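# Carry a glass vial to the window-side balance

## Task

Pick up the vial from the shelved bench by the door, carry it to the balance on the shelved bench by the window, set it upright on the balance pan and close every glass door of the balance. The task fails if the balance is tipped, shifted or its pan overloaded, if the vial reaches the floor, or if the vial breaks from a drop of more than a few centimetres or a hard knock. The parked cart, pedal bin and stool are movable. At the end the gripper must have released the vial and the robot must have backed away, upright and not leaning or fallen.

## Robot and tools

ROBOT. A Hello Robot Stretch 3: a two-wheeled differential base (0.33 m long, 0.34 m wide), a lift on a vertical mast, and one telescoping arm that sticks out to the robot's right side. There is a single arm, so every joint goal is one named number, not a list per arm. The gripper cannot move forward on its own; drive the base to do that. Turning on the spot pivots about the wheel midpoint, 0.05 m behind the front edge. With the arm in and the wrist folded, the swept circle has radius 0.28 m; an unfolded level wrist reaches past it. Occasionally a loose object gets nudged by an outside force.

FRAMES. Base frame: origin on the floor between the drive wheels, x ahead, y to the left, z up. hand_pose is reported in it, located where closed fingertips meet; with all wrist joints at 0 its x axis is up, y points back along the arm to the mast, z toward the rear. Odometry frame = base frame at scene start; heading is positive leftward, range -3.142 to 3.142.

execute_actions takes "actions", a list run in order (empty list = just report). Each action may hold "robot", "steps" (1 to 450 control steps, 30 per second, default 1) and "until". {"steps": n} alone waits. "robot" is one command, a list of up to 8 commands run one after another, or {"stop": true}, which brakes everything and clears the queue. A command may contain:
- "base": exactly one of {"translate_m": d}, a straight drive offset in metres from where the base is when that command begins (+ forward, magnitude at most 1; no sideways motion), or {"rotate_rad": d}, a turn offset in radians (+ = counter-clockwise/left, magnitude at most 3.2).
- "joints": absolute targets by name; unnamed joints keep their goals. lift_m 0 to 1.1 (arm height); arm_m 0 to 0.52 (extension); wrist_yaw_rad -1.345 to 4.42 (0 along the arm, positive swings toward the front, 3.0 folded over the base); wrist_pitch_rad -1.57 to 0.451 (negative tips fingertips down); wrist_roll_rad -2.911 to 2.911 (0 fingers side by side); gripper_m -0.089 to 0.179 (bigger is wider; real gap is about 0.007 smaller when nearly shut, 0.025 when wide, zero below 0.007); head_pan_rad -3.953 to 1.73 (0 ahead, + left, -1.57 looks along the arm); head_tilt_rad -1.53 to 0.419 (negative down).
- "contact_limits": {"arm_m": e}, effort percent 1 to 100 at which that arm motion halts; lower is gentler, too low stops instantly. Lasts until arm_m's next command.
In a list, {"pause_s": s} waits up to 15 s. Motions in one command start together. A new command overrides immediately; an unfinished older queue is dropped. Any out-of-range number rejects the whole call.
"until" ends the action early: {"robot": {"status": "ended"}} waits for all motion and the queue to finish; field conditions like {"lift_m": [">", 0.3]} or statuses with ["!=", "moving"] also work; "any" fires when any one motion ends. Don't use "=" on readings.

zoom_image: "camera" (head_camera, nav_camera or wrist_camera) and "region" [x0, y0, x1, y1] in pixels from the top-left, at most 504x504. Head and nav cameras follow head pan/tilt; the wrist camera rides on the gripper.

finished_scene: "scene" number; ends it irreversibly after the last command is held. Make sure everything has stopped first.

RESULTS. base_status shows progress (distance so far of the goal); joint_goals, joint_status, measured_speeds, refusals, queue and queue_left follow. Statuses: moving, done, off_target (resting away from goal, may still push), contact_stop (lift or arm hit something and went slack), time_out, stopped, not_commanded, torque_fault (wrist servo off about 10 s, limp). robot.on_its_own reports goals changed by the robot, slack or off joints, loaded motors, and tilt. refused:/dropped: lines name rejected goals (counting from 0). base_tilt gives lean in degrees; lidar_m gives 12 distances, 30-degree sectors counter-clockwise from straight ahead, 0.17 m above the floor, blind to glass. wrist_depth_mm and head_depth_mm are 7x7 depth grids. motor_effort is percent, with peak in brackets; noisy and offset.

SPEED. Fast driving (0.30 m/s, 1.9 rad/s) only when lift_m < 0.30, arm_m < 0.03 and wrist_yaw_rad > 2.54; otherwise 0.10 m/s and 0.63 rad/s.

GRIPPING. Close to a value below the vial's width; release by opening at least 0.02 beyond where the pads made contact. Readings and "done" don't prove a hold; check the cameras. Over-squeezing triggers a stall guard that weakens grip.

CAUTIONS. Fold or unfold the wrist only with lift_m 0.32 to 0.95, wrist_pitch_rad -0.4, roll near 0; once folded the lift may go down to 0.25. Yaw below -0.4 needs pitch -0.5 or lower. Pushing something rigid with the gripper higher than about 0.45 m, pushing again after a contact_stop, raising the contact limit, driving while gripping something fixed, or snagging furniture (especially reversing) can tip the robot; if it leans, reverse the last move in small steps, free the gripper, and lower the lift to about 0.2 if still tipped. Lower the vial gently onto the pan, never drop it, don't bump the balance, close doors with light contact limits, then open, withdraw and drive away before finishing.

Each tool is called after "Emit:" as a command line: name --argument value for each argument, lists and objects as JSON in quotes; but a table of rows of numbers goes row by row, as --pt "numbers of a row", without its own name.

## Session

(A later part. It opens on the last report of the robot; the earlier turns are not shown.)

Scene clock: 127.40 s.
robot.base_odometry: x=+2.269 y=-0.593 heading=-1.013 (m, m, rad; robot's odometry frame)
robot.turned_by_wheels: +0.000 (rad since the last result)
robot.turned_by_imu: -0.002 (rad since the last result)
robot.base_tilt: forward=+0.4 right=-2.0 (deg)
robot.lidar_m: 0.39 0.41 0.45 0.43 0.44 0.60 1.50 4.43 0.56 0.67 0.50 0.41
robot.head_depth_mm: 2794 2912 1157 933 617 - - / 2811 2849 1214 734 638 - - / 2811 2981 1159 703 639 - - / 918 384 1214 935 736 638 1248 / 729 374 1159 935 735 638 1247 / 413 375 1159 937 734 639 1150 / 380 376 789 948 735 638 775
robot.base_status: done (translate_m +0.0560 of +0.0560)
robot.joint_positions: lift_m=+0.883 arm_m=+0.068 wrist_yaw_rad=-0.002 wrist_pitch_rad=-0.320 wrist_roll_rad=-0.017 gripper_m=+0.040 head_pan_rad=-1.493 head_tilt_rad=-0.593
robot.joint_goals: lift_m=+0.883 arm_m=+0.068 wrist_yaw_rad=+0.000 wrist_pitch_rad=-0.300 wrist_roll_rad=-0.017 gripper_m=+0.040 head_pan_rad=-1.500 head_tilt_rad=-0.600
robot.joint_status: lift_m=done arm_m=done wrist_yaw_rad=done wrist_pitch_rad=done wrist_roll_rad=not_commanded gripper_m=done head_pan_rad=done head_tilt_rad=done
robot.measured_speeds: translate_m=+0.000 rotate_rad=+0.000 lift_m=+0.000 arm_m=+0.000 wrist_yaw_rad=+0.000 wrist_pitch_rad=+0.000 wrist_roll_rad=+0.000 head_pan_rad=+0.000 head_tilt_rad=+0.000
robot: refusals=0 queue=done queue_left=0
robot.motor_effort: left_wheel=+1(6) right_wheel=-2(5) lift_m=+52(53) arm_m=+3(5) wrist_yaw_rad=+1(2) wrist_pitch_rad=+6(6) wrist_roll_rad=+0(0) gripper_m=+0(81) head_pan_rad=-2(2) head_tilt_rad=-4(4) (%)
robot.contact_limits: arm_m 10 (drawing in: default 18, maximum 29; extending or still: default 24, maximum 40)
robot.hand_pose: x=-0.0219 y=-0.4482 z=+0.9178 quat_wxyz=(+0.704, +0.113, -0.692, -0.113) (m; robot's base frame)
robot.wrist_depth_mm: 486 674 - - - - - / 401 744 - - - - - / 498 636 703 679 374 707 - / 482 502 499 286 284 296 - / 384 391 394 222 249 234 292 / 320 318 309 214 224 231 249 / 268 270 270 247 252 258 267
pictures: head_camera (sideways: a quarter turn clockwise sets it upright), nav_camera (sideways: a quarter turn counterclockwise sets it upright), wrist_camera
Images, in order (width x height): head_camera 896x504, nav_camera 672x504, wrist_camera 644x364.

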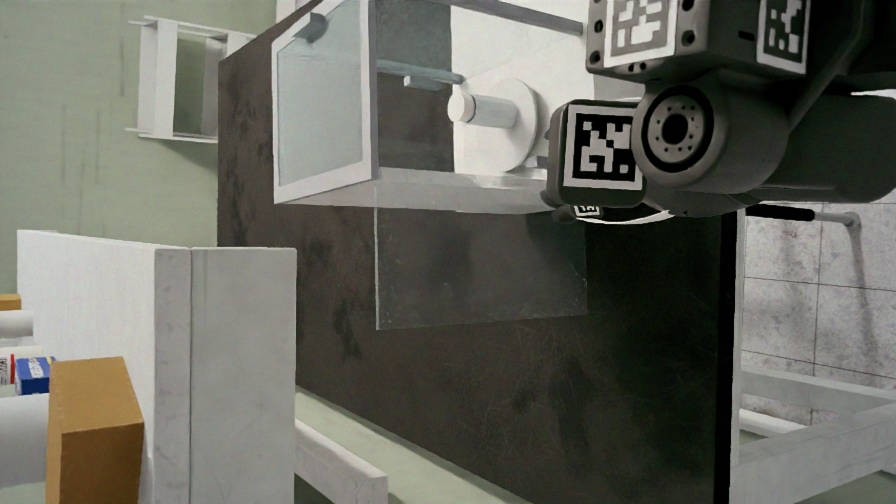

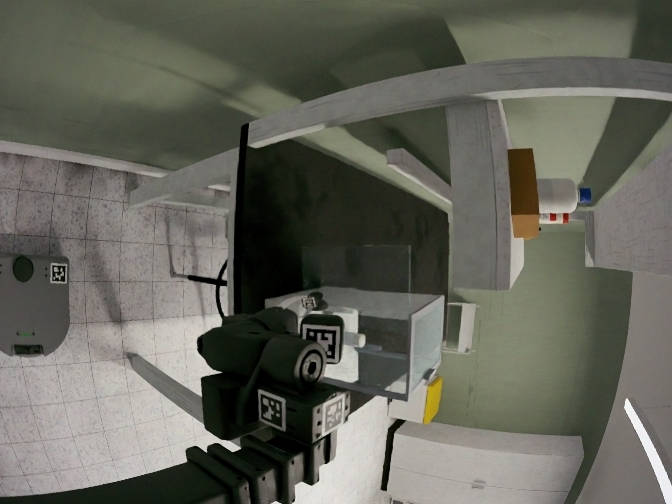

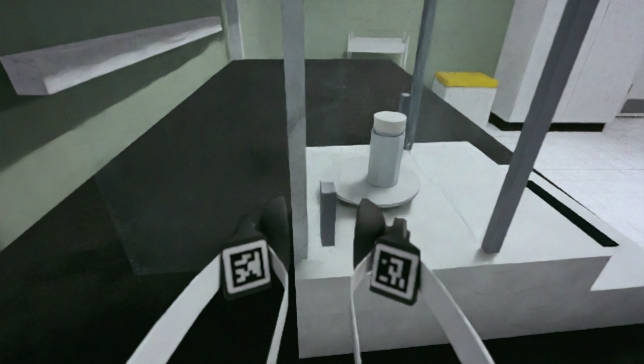

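Emit:
execute_actions --actions '[{"robot":[{"joints":{"arm_m":0.086},"contact_limits":{"arm_m":10}},{"base":{"translate_m":-0.065}},{"joints":{"arm_m":0.092},"contact_limits":{"arm_m":10}},{"base":{"translate_m":-0.055}}],"steps":450,"until":{"robot":{"status":"ended"}}}]'

Scene clock: 128.97 s.
robot.base_odometry: x=+2.269 y=-0.593 heading=-1.014 (m, m, rad; robot's odometry frame)
robot.turned_by_wheels: +0.000 (rad since the last result)
robot.turned_by_imu: +0.000 (rad since the last result)
robot.base_tilt: forward=+0.3 right=-2.0 (deg)
robot.lidar_m: 0.40 0.41 0.45 0.43 0.44 0.59 1.50 4.44 0.56 0.67 0.50 0.41
robot.head_depth_mm: 2772 2930 1158 937 640 - - / 2785 2886 1216 735 641 - - / 2795 3010 1159 703 674 - 1185 / 936 385 1214 934 736 639 1245 / 736 375 1162 936 736 638 1246 / 414 376 1160 934 737 638 1122 / 381 378 792 947 736 639 777
robot.base_status: done (translate_m +0.0560 of +0.0560)
robot.joint_positions: lift_m=+0.883 arm_m=+0.084 wrist_yaw_rad=+0.005 wrist_pitch_rad=-0.329 wrist_roll_rad=-0.017 gripper_m=+0.040 head_pan_rad=-1.493 head_tilt_rad=-0.593
robot.joint_goals: lift_m=+0.883 arm_m=+0.084 wrist_yaw_rad=+0.000 wrist_pitch_rad=-0.300 wrist_roll_rad=-0.017 gripper_m=+0.040 head_pan_rad=-1.500 head_tilt_rad=-0.600
robot.joint_status: lift_m=done arm_m=contact_stop wrist_yaw_rad=done wrist_pitch_rad=done wrist_roll_rad=not_commanded gripper_m=done head_pan_rad=done head_tilt_rad=done
robot.measured_speeds: translate_m=+0.000 rotate_rad=+0.000 lift_m=+0.000 arm_m=-0.008 wrist_yaw_rad=+0.000 wrist_pitch_rad=+0.000 wrist_roll_rad=+0.000 head_pan_rad=+0.000 head_tilt_rad=+0.000
robot: refusals=0 queue=dropped queue_left=0
robot.on_its_own: arm_m is slack since a contact_stop, until your next command for it
robot.motor_effort: left_wheel=+1(2) right_wheel=-1(3) lift_m=+47(52) arm_m=+3(11) wrist_yaw_rad=-3(4) wrist_pitch_rad=+9(9) wrist_roll_rad=+0(0) gripper_m=+1(1) head_pan_rad=-3(2) head_tilt_rad=-4(4) (%)
robot.contact_limits: arm_m 10 (drawing in: default 18, maximum 29; extending or still: default 24, maximum 40)
robot.hand_pose: x=-0.0204 y=-0.4638 z=+0.9159 quat_wxyz=(+0.704, +0.119, -0.691, -0.113) (m; robot's base frame)
robot.wrist_depth_mm: 480 664 - - - - - / 398 741 - - - - - / 495 645 673 654 637 - - / 470 486 485 286 264 290 - / 384 380 388 191 240 231 284 / 318 319 305 203 206 213 219 / 266 269 271 221 229 236 254
pictures: head_camera (sideways: a quarter turn clockwise sets it upright), nav_camera (sideways: a quarter turn counterclockwise sets it upright), wrist_camera
dropped: robot: command 0 of its queue: arm_m: contact_stop
Images, in order (width x height): head_camera 896x504, nav_camera 672x504, wrist_camera 644x364.

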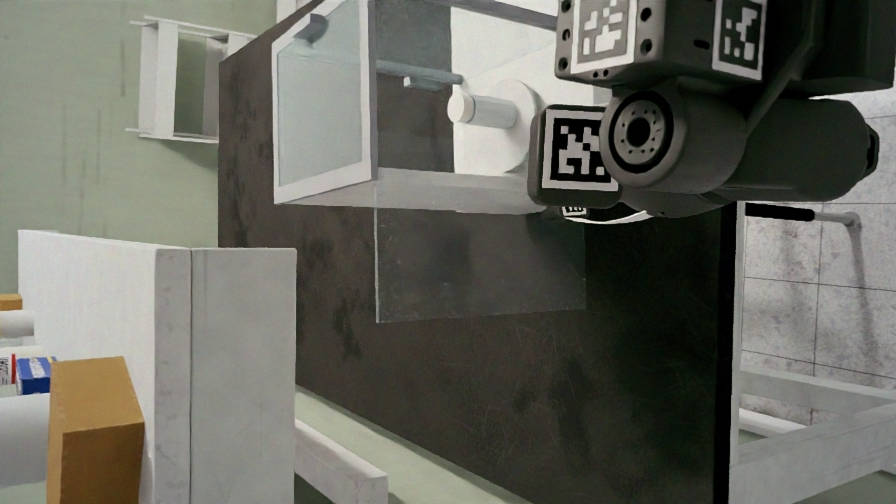

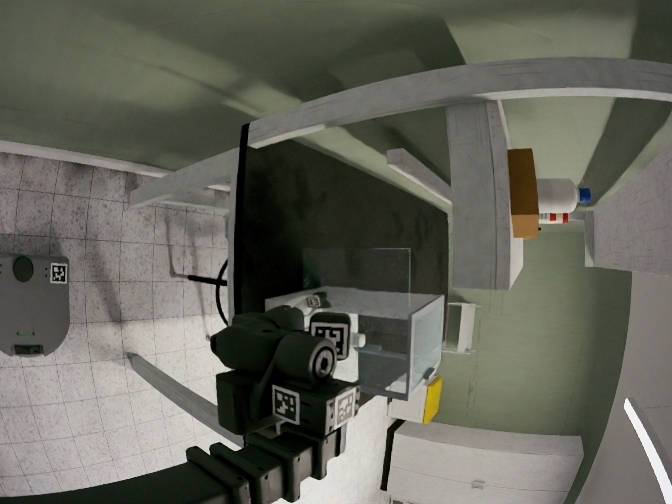

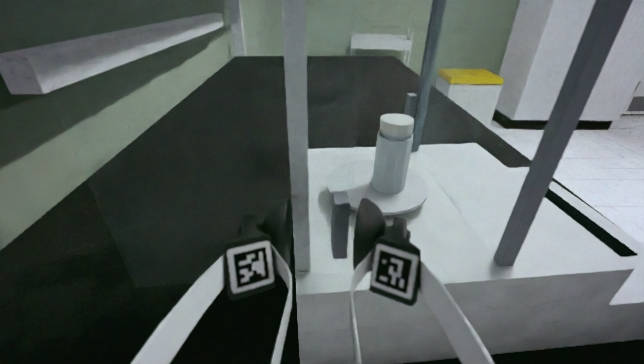

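Emit:
execute_actions --actions '[{"robot":[{"joints":{"arm_m":0.078}},{"base":{"translate_m":-0.065}},{"joints":{"arm_m":0.084},"contact_limits":{"arm_m":10}},{"base":{"translate_m":-0.062}}],"steps":450,"until":{"robot":{"status":"ended"}}}]'

Scene clock: 133.97 s.
robot.base_odometry: x=+2.202 y=-0.485 heading=-1.013 (m, m, rad; robot's odometry frame)
robot.turned_by_wheels: +0.000 (rad since the last result)
robot.turned_by_imu: -0.001 (rad since the last result)
robot.base_tilt: forward=+0.3 right=-2.2 (deg)
robot.lidar_m: 0.52 0.54 0.44 0.43 0.44 0.59 1.37 3.62 0.50 0.68 0.57 0.55
robot.head_depth_mm: 2760 3068 3054 935 703 - - / 2801 2921 1275 934 661 - - / 2805 2972 1213 715 - - 1197 / 2794 3020 1279 935 621 638 1241 / 2645 2694 1220 707 622 636 1240 / 919 1731 1284 935 735 639 1251 / 727 394 1217 935 737 639 1171
robot.base_status: done (translate_m -0.0620 of -0.0620)
robot.joint_positions: lift_m=+0.883 arm_m=+0.084 wrist_yaw_rad=+0.008 wrist_pitch_rad=-0.319 wrist_roll_rad=-0.017 gripper_m=+0.040 head_pan_rad=-1.493 head_tilt_rad=-0.593
robot.joint_goals: lift_m=+0.883 arm_m=+0.084 wrist_yaw_rad=+0.000 wrist_pitch_rad=-0.300 wrist_roll_rad=-0.017 gripper_m=+0.040 head_pan_rad=-1.500 head_tilt_rad=-0.600
robot.joint_status: lift_m=done arm_m=done wrist_yaw_rad=done wrist_pitch_rad=done wrist_roll_rad=not_commanded gripper_m=done head_pan_rad=done head_tilt_rad=done
robot.measured_speeds: translate_m=+0.000 rotate_rad=+0.000 lift_m=+0.000 arm_m=+0.000 wrist_yaw_rad=+0.000 wrist_pitch_rad=+0.000 wrist_roll_rad=+0.000 head_pan_rad=+0.000 head_tilt_rad=+0.000
robot: refusals=0 queue=done queue_left=0
robot.motor_effort: left_wheel=+2(4) right_wheel=-4(9) lift_m=+47(47) arm_m=+3(3) wrist_yaw_rad=-7(7) wrist_pitch_rad=+6(9) wrist_roll_rad=+0(0) gripper_m=-2(2) head_pan_rad=-2(2) head_tilt_rad=-3(3) (%)
robot.contact_limits: arm_m 10 (drawing in: default 18, maximum 29; extending or still: default 24, maximum 40)
robot.hand_pose: x=-0.0196 y=-0.4643 z=+0.9182 quat_wxyz=(+0.705, +0.116, -0.691, -0.109) (m; robot's base frame)
robot.wrist_depth_mm: 164 241 - - - - - / 166 241 - 879 - - - / 174 234 647 376 765 - - / 446 232 266 305 359 - - / 384 222 242 234 271 380 - / 319 201 208 209 226 249 - / 269 222 223 235 247 260 276
pictures: head_camera (sideways: a quarter turn clockwise sets it upright), nav_camera (sideways: a quarter turn counterclockwise sets it upright), wrist_camera
Images, in order (width x height): head_camera 896x504, nav_camera 672x504, wrist_camera 644x364.

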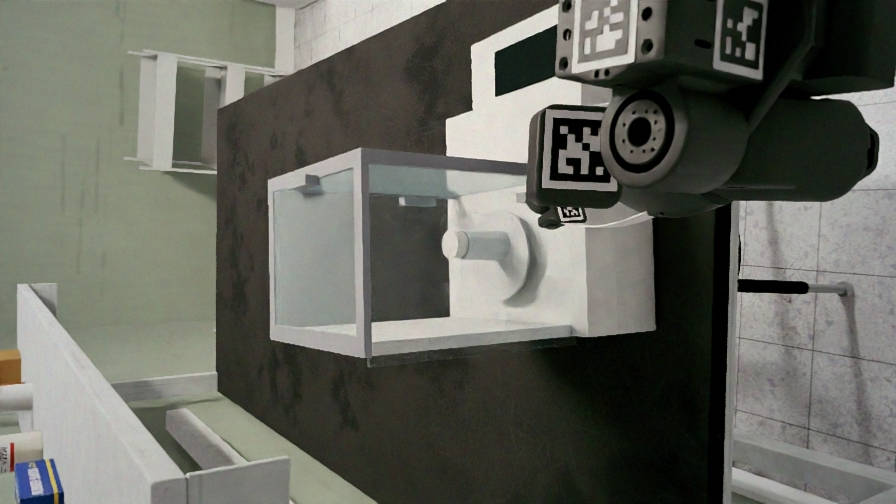

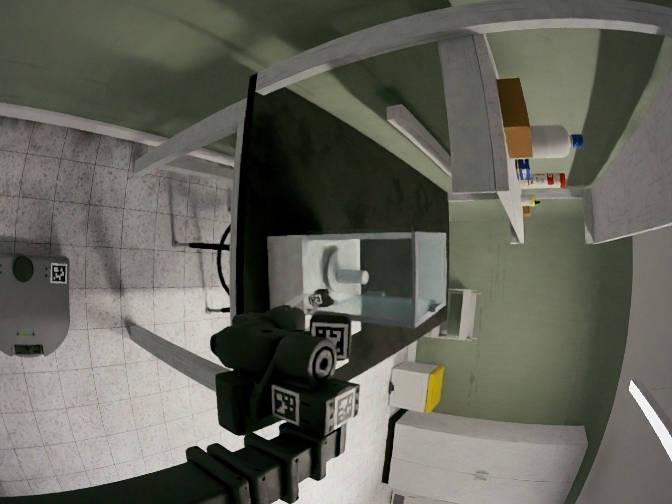

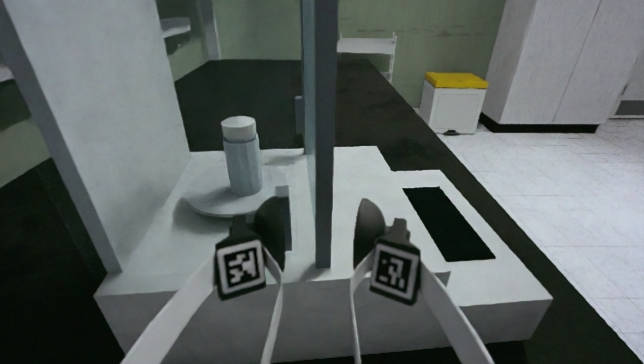

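Emit:
execute_actions --actions '[{"robot":[{"base":{"translate_m":0.012}},{"joints":{"arm_m":0.089},"contact_limits":{"arm_m":10}},{"base":{"translate_m":-0.032}},{"base":{"translate_m":0.012}},{"joints":{"arm_m":0}},{"base":{"translate_m":-0.3},"joints":{"head_pan_rad":-1.0}}],"steps":450,"until":{"robot":{"status":"ended"}}}]'

Scene clock: 144.97 s.
robot.base_odometry: x=+2.039 y=-0.224 heading=-1.014 (m, m, rad; robot's odometry frame)
robot.turned_by_wheels: +0.000 (rad since the last result)
robot.turned_by_imu: -0.002 (rad since the last result)
robot.base_tilt: forward=+0.3 right=-2.1 (deg)
robot.lidar_m: 0.83 0.61 0.44 0.42 0.43 0.58 1.06 3.91 3.04 0.46 0.80 0.81
robot.head_depth_mm: 2349 2669 1277 932 691 621 1173 / 1745 1866 1281 770 658 637 1172 / 1505 1693 1101 764 665 1176 1245 / 1076 1412 1107 714 693 1396 1241 / 886 1203 658 724 732 1466 1241 / 742 1087 1152 934 808 1361 1245 / 585 968 1038 933 955 1184 1244
robot.base_status: done (translate_m -0.3000 of -0.3000)
robot.joint_positions: lift_m=+0.883 arm_m=+0.003 wrist_yaw_rad=+0.002 wrist_pitch_rad=-0.319 wrist_roll_rad=-0.017 gripper_m=+0.040 head_pan_rad=-1.007 head_tilt_rad=-0.593
robot.joint_goals: lift_m=+0.883 arm_m=+0.000 wrist_yaw_rad=+0.000 wrist_pitch_rad=-0.300 wrist_roll_rad=-0.017 gripper_m=+0.040 head_pan_rad=-1.000 head_tilt_rad=-0.600
robot.joint_status: lift_m=done arm_m=done wrist_yaw_rad=done wrist_pitch_rad=done wrist_roll_rad=not_commanded gripper_m=done head_pan_rad=done head_tilt_rad=done
robot.measured_speeds: translate_m=+0.000 rotate_rad=+0.000 lift_m=+0.000 arm_m=+0.000 wrist_yaw_rad=+0.000 wrist_pitch_rad=+0.000 wrist_roll_rad=+0.000 head_pan_rad=+0.000 head_tilt_rad=+0.000
robot: refusals=0 queue=done queue_left=0
robot.motor_effort: left_wheel=+1(7) right_wheel=-1(10) lift_m=+47(47) arm_m=-3(3) wrist_yaw_rad=-1(11) wrist_pitch_rad=+6(6) wrist_roll_rad=+0(0) gripper_m=+0(4) head_pan_rad=+3(28) head_tilt_rad=-4(4) (%)
robot.hand_pose: x=-0.0211 y=-0.3836 z=+0.9183 quat_wxyz=(+0.704, +0.114, -0.692, -0.111) (m; robot's base frame)
robot.wrist_depth_mm: 905 - - - - - - / 892 - - - - - - / 429 465 699 - - - - / 306 359 449 - - - - / 301 314 354 - - - - / 319 320 311 - - - - / 282 288 289 - - - -
pictures: head_camera (sideways: a quarter turn clockwise sets it upright), nav_camera (sideways: a quarter turn counterclockwise sets it upright), wrist_camera
Images, in order (width x height): head_camera 896x504, nav_camera 672x504, wrist_camera 644x364.

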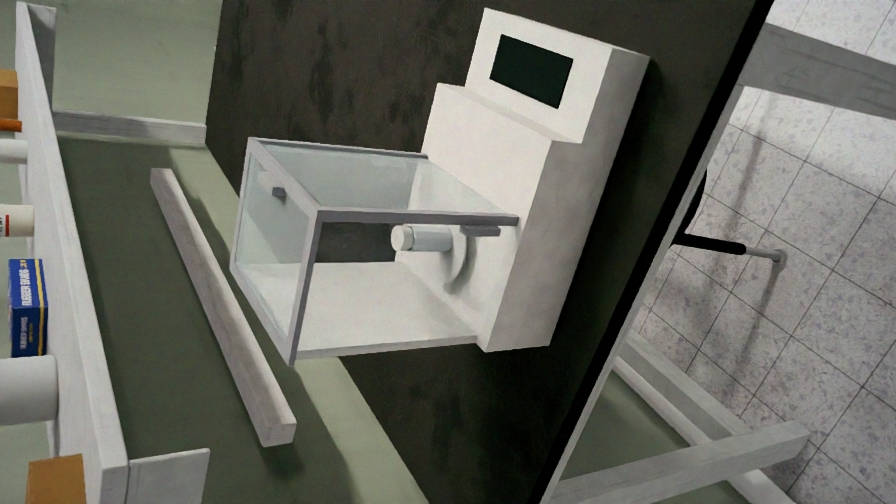

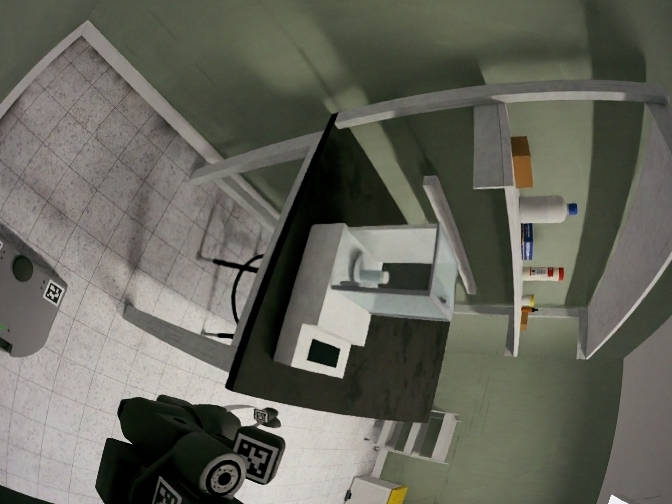

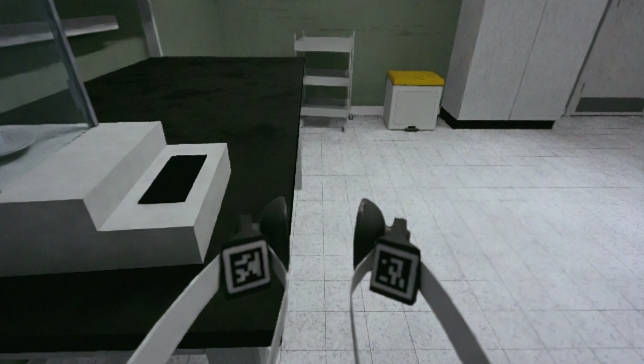

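Emit:
execute_actions --actions '[{"robot":{"base":{"translate_m":-0.25}},"steps":450,"until":{"robot":{"status":"ended"}}}]'

Emit:
finished_scene --scene 2

Scene clock: 149.70 s.
robot.base_odometry: x=+1.907 y=-0.012 heading=-1.014 (m, m, rad; robot's odometry frame)
robot.turned_by_wheels: +0.000 (rad since the last result)
robot.turned_by_imu: -0.001 (rad since the last result)
robot.base_tilt: forward=+0.4 right=-2.1 (deg)
robot.lidar_m: 1.08 0.60 0.43 0.41 0.43 0.57 0.81 3.09 3.09 1.92 0.54 0.95
robot.head_depth_mm: 2824 2998 1423 2117 1763 1460 1250 / 2498 2528 1277 1054 1769 1466 1246 / 1986 1979 1274 932 1371 1424 1244 / 1730 1837 1281 834 733 833 1017 / 1489 1603 1278 793 760 1429 1247 / 1295 1362 1219 784 809 1462 1251 / 1008 1219 822 826 1471 1473 1242
robot.base_status: done (translate_m -0.2500 of -0.2500)
robot.joint_positions: lift_m=+0.883 arm_m=+0.003 wrist_yaw_rad=+0.002 wrist_pitch_rad=-0.319 wrist_roll_rad=-0.017 gripper_m=+0.040 head_pan_rad=-1.007 head_tilt_rad=-0.593
robot.joint_goals: lift_m=+0.883 arm_m=+0.000 wrist_yaw_rad=+0.000 wrist_pitch_rad=-0.300 wrist_roll_rad=-0.017 gripper_m=+0.040 head_pan_rad=-1.000 head_tilt_rad=-0.600
robot.joint_status: lift_m=done arm_m=done wrist_yaw_rad=done wrist_pitch_rad=done wrist_roll_rad=not_commanded gripper_m=done head_pan_rad=done head_tilt_rad=done
robot.measured_speeds: translate_m=+0.000 rotate_rad=+0.000 lift_m=+0.000 arm_m=+0.000 wrist_yaw_rad=+0.000 wrist_pitch_rad=+0.000 wrist_roll_rad=+0.000 head_pan_rad=+0.000 head_tilt_rad=+0.000
robot: refusals=0 queue=done queue_left=0
robot.motor_effort: left_wheel=+1(4) right_wheel=-1(5) lift_m=+47(47) arm_m=-4(4) wrist_yaw_rad=-2(1) wrist_pitch_rad=+6(6) wrist_roll_rad=+0(0) gripper_m=+0(1) head_pan_rad=+3(3) head_tilt_rad=-3(4) (%)
robot.hand_pose: x=-0.0211 y=-0.3836 z=+0.9183 quat_wxyz=(+0.704, +0.114, -0.692, -0.111) (m; robot's base frame)
robot.wrist_depth_mm: - - - - - - - / - - - - - - - / 697 667 - - - - - / 450 547 - - - - - / 391 - - - - - - / 343 - - - - - - / 377 - - - - - -
pictures: head_camera (sideways: a quarter turn clockwise sets it upright), nav_camera (sideways: a quarter turn counterclockwise sets it upright), wrist_camera
Images, in order (width x height): head_camera 896x504, nav_camera 672x504, wrist_camera 644x364.

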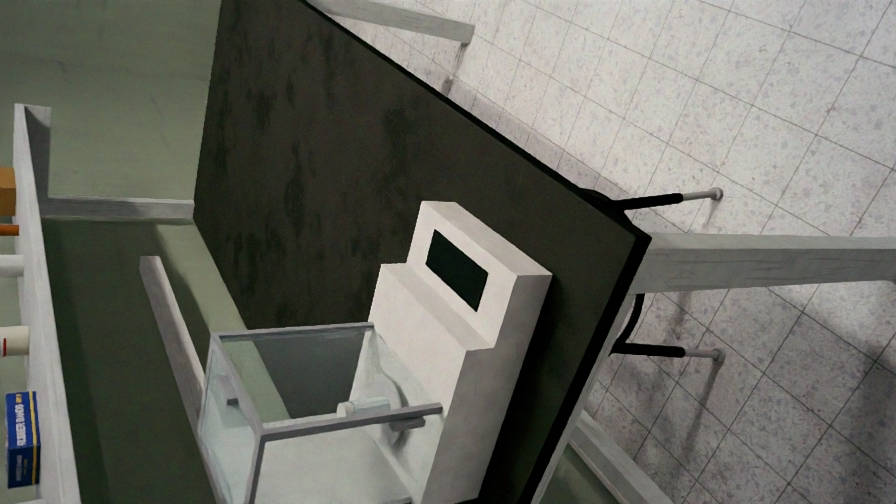

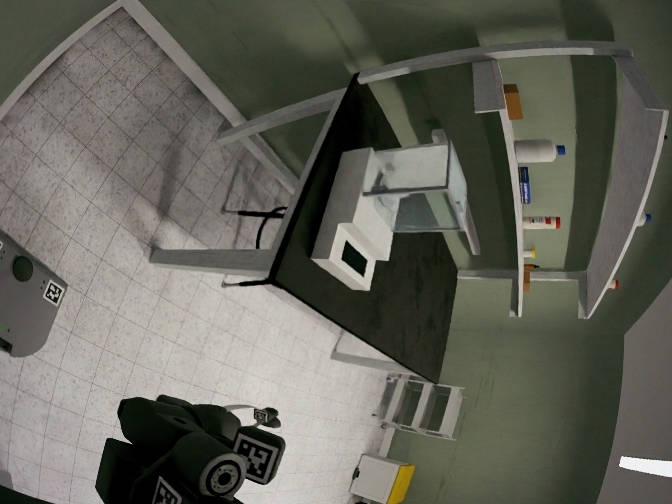

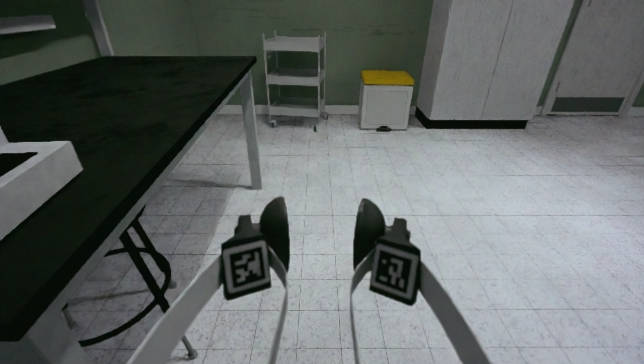

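The scene is finished: the task was done.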